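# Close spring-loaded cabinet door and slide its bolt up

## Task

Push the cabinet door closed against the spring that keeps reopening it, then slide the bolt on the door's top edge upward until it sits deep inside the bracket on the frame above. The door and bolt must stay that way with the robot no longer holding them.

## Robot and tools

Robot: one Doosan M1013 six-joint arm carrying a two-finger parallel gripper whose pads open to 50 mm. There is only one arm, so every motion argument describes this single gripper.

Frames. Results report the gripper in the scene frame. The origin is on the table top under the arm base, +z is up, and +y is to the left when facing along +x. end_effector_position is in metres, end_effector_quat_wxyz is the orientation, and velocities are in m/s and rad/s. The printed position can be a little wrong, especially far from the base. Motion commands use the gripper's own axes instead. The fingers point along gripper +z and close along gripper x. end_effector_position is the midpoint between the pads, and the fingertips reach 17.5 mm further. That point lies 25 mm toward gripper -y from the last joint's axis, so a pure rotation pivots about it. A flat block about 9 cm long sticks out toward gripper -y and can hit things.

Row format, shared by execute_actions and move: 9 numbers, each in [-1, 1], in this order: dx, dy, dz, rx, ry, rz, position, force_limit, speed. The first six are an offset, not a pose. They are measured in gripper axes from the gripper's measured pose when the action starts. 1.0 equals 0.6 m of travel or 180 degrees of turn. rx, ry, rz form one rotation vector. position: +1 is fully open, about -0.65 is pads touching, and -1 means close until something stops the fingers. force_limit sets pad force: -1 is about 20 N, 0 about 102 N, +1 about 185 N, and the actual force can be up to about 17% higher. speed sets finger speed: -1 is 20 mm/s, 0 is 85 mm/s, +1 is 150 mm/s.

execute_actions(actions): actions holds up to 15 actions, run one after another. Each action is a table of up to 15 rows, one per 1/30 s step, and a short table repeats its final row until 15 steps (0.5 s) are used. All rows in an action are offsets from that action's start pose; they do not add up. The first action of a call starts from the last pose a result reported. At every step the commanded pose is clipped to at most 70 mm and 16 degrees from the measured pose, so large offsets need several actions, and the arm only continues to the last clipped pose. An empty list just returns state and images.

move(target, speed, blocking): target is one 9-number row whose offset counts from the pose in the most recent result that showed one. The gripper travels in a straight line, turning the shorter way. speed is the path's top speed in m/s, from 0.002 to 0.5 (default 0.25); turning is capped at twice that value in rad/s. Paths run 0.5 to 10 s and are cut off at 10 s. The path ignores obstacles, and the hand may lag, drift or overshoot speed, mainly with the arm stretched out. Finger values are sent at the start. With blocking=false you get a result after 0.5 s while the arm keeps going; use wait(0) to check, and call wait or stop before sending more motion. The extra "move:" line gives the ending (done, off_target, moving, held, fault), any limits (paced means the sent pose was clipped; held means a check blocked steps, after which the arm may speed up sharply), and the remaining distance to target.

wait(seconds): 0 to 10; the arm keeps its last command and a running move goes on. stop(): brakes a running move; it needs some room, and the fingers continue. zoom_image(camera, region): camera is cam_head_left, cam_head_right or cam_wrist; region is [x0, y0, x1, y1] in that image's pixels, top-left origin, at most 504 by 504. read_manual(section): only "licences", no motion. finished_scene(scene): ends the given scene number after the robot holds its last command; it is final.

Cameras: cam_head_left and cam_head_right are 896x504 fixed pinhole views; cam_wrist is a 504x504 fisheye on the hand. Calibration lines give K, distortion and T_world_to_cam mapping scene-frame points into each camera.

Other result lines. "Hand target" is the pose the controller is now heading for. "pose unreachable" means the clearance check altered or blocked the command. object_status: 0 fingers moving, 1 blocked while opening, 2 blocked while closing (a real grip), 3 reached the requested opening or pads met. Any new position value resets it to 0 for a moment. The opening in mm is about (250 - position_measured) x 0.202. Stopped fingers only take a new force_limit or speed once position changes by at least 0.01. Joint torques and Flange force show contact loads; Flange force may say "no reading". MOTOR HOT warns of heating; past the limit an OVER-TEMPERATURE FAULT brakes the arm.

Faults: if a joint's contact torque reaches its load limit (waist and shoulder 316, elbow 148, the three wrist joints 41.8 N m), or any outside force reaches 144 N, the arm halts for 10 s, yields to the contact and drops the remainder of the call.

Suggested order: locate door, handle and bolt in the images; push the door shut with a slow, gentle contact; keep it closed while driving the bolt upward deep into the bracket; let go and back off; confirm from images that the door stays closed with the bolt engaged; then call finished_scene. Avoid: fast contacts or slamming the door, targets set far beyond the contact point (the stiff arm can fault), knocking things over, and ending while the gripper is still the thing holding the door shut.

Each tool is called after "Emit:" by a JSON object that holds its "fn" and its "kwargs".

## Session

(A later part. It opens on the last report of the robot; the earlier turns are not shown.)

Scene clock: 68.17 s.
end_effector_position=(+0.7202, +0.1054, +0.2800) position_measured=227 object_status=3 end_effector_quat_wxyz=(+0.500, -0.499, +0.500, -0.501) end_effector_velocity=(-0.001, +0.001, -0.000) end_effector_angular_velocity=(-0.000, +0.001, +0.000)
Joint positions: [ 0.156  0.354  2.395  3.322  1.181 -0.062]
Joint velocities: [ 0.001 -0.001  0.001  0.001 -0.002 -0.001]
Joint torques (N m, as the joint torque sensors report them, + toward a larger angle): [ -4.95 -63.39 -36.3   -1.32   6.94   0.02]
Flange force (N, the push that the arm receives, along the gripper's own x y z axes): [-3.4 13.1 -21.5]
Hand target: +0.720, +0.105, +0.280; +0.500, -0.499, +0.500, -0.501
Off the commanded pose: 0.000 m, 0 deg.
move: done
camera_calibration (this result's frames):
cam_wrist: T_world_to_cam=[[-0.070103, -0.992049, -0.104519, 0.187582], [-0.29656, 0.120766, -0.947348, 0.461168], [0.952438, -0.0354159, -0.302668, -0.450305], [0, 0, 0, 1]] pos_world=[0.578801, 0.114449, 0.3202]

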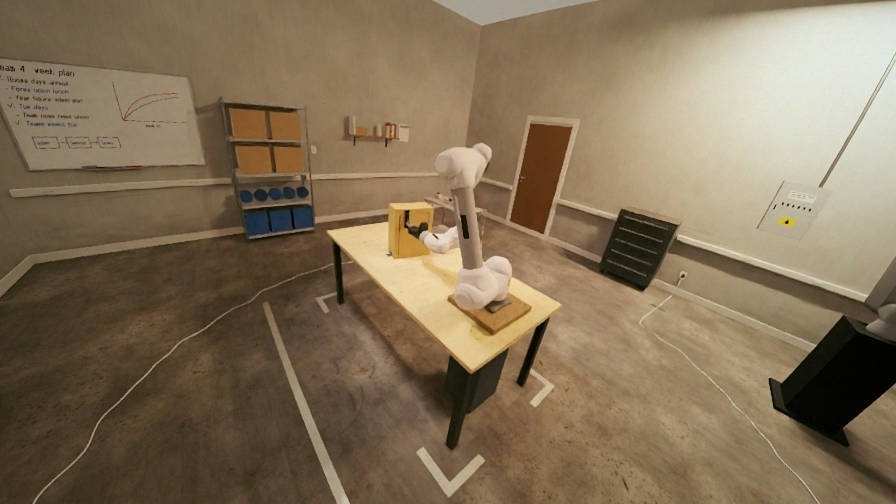

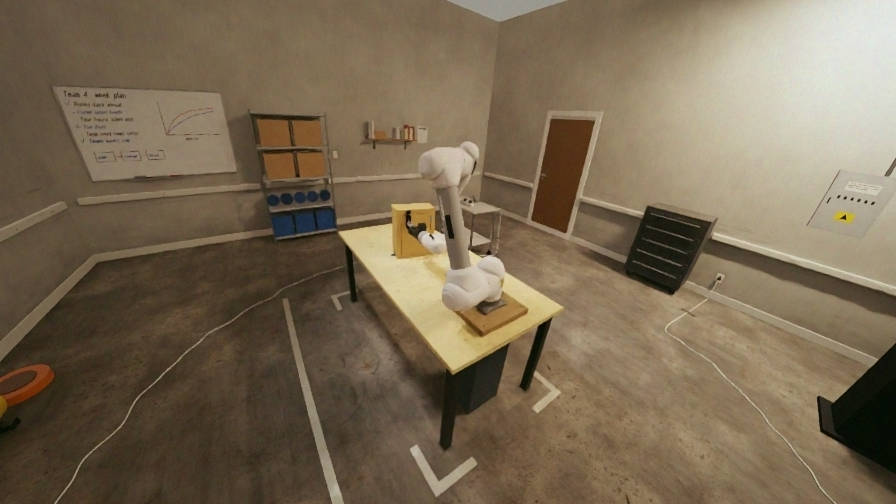

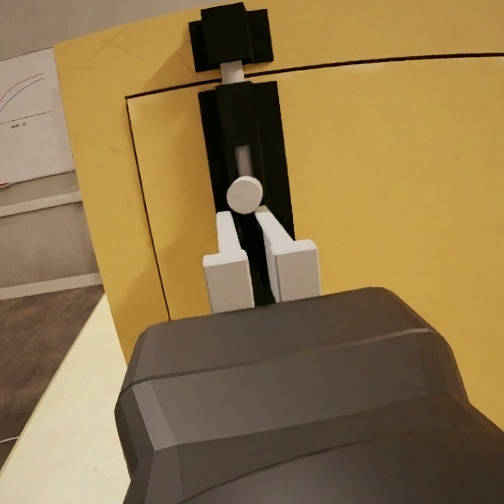

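Emit:
{"fn": "move", "kwargs": {"target": [0,-0.022,0,0,0,0,-0.5,0,0], "speed": 0.02}}

Emit:
{"fn": "move", "kwargs": {"target": [0,0.004,-0.05,0,0,0,-0.5,0,0], "speed": 0.05}}

Scene clock: 73.67 s.
end_effector_position=(+0.7202, +0.1054, +0.2931) position_measured=227 object_status=3 end_effector_quat_wxyz=(+0.500, -0.499, +0.500, -0.501) end_effector_velocity=(+0.000, -0.001, +0.001) end_effector_angular_velocity=(+0.000, -0.000, -0.001)
Joint positions: [ 0.156  0.325  2.391  3.325  1.149 -0.068]
Joint velocities: [-0.001 -0.002 -0.001  0.    -0.003 -0.001]
Joint torques (N m, as the joint torque sensors report them, + toward a larger angle): [ -5.43 -63.35 -37.23  -1.65   7.91   0.06]
Flange force (N, the push that the arm receives, along the gripper's own x y z axes): [-5.5 14.5 -18.1]
Hand target: +0.720, +0.105, +0.293; +0.500, -0.499, +0.500, -0.501
Off the commanded pose: 0.000 m, 0 deg.
move: done
camera_calibration (this result's frames):
cam_wrist: T_world_to_cam=[[-0.0701039, -0.992048, -0.10453, 0.188967], [-0.296569, 0.120777, -0.947343, 0.47358], [0.952435, -0.0354119, -0.302678, -0.446328], [0, 0, 0, 1]] pos_world=[0.578795, 0.114461, 0.333302]

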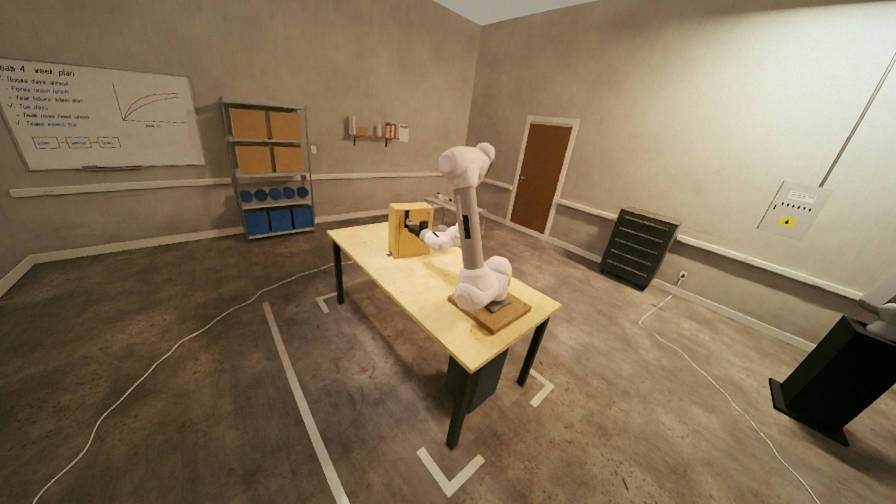

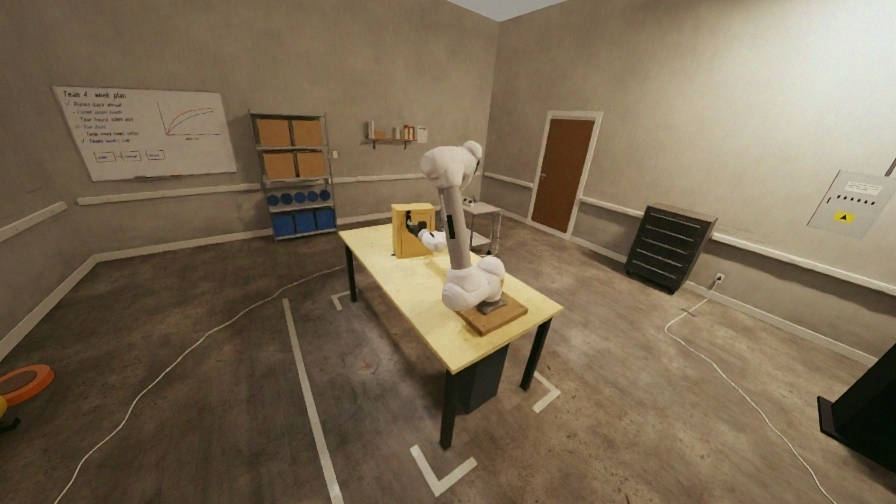

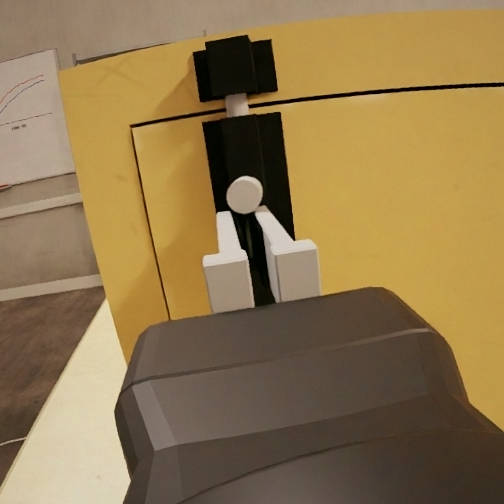

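Scene clock: 74.57 s.
end_effector_position=(+0.6903, +0.1055, +0.2907) position_measured=227 object_status=3 end_effector_quat_wxyz=(+0.500, -0.499, +0.500, -0.501) end_effector_velocity=(-0.001, -0.000, -0.000) end_effector_angular_velocity=(-0.000, -0.000, -0.001)
Joint positions: [ 0.168  0.302  2.444  3.336  1.179 -0.067]
Joint velocities: [ 0.    -0.001  0.002  0.001  0.002 -0.   ]
Joint torques (N m, as the joint torque sensors report them, + toward a larger angle): [ -0.37 -48.43 -17.65  -2.21   2.74   0.22]
Flange force (N, the push that the arm receives, along the gripper's own x y z axes): [-1.4 -4.3 0.7]
Hand target: +0.690, +0.105, +0.291; +0.500, -0.499, +0.500, -0.501
Off the commanded pose: 0.000 m, 0 deg.
move: done
camera_calibration (this result's frames):
cam_wrist: T_world_to_cam=[[-0.0701065, -0.992051, -0.104502, 0.18665], [-0.296567, 0.12075, -0.947347, 0.462421], [0.952435, -0.0354234, -0.302675, -0.418551], [0, 0, 0, 1]] pos_world=[0.548867, 0.114502, 0.330894]

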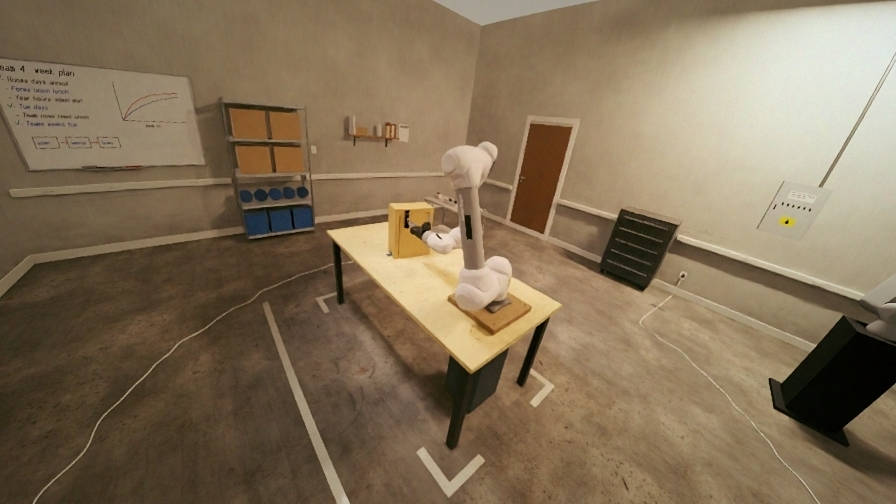

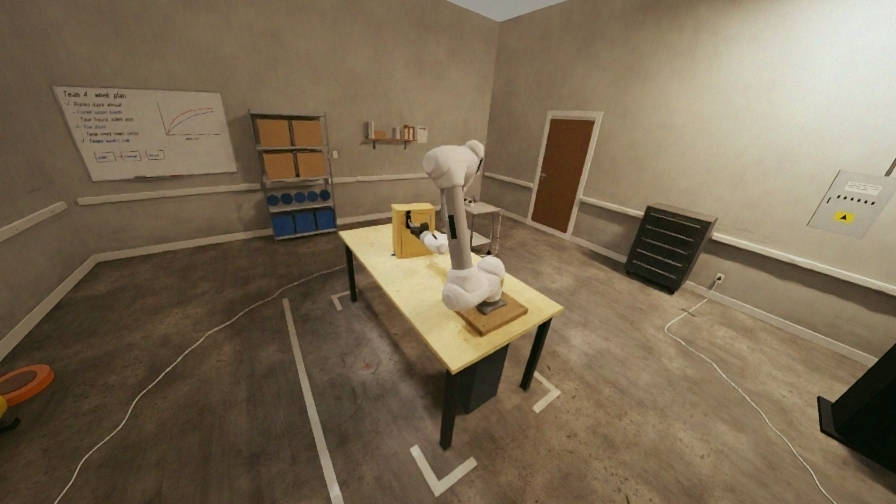

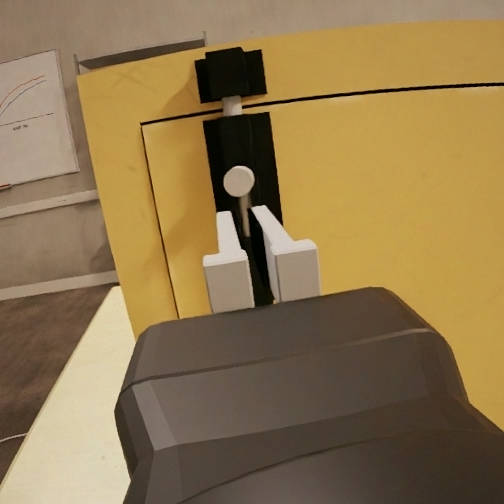

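Emit:
{"fn": "finished_scene", "kwargs": {"scene": 1}}

The scene is finished: the task was done.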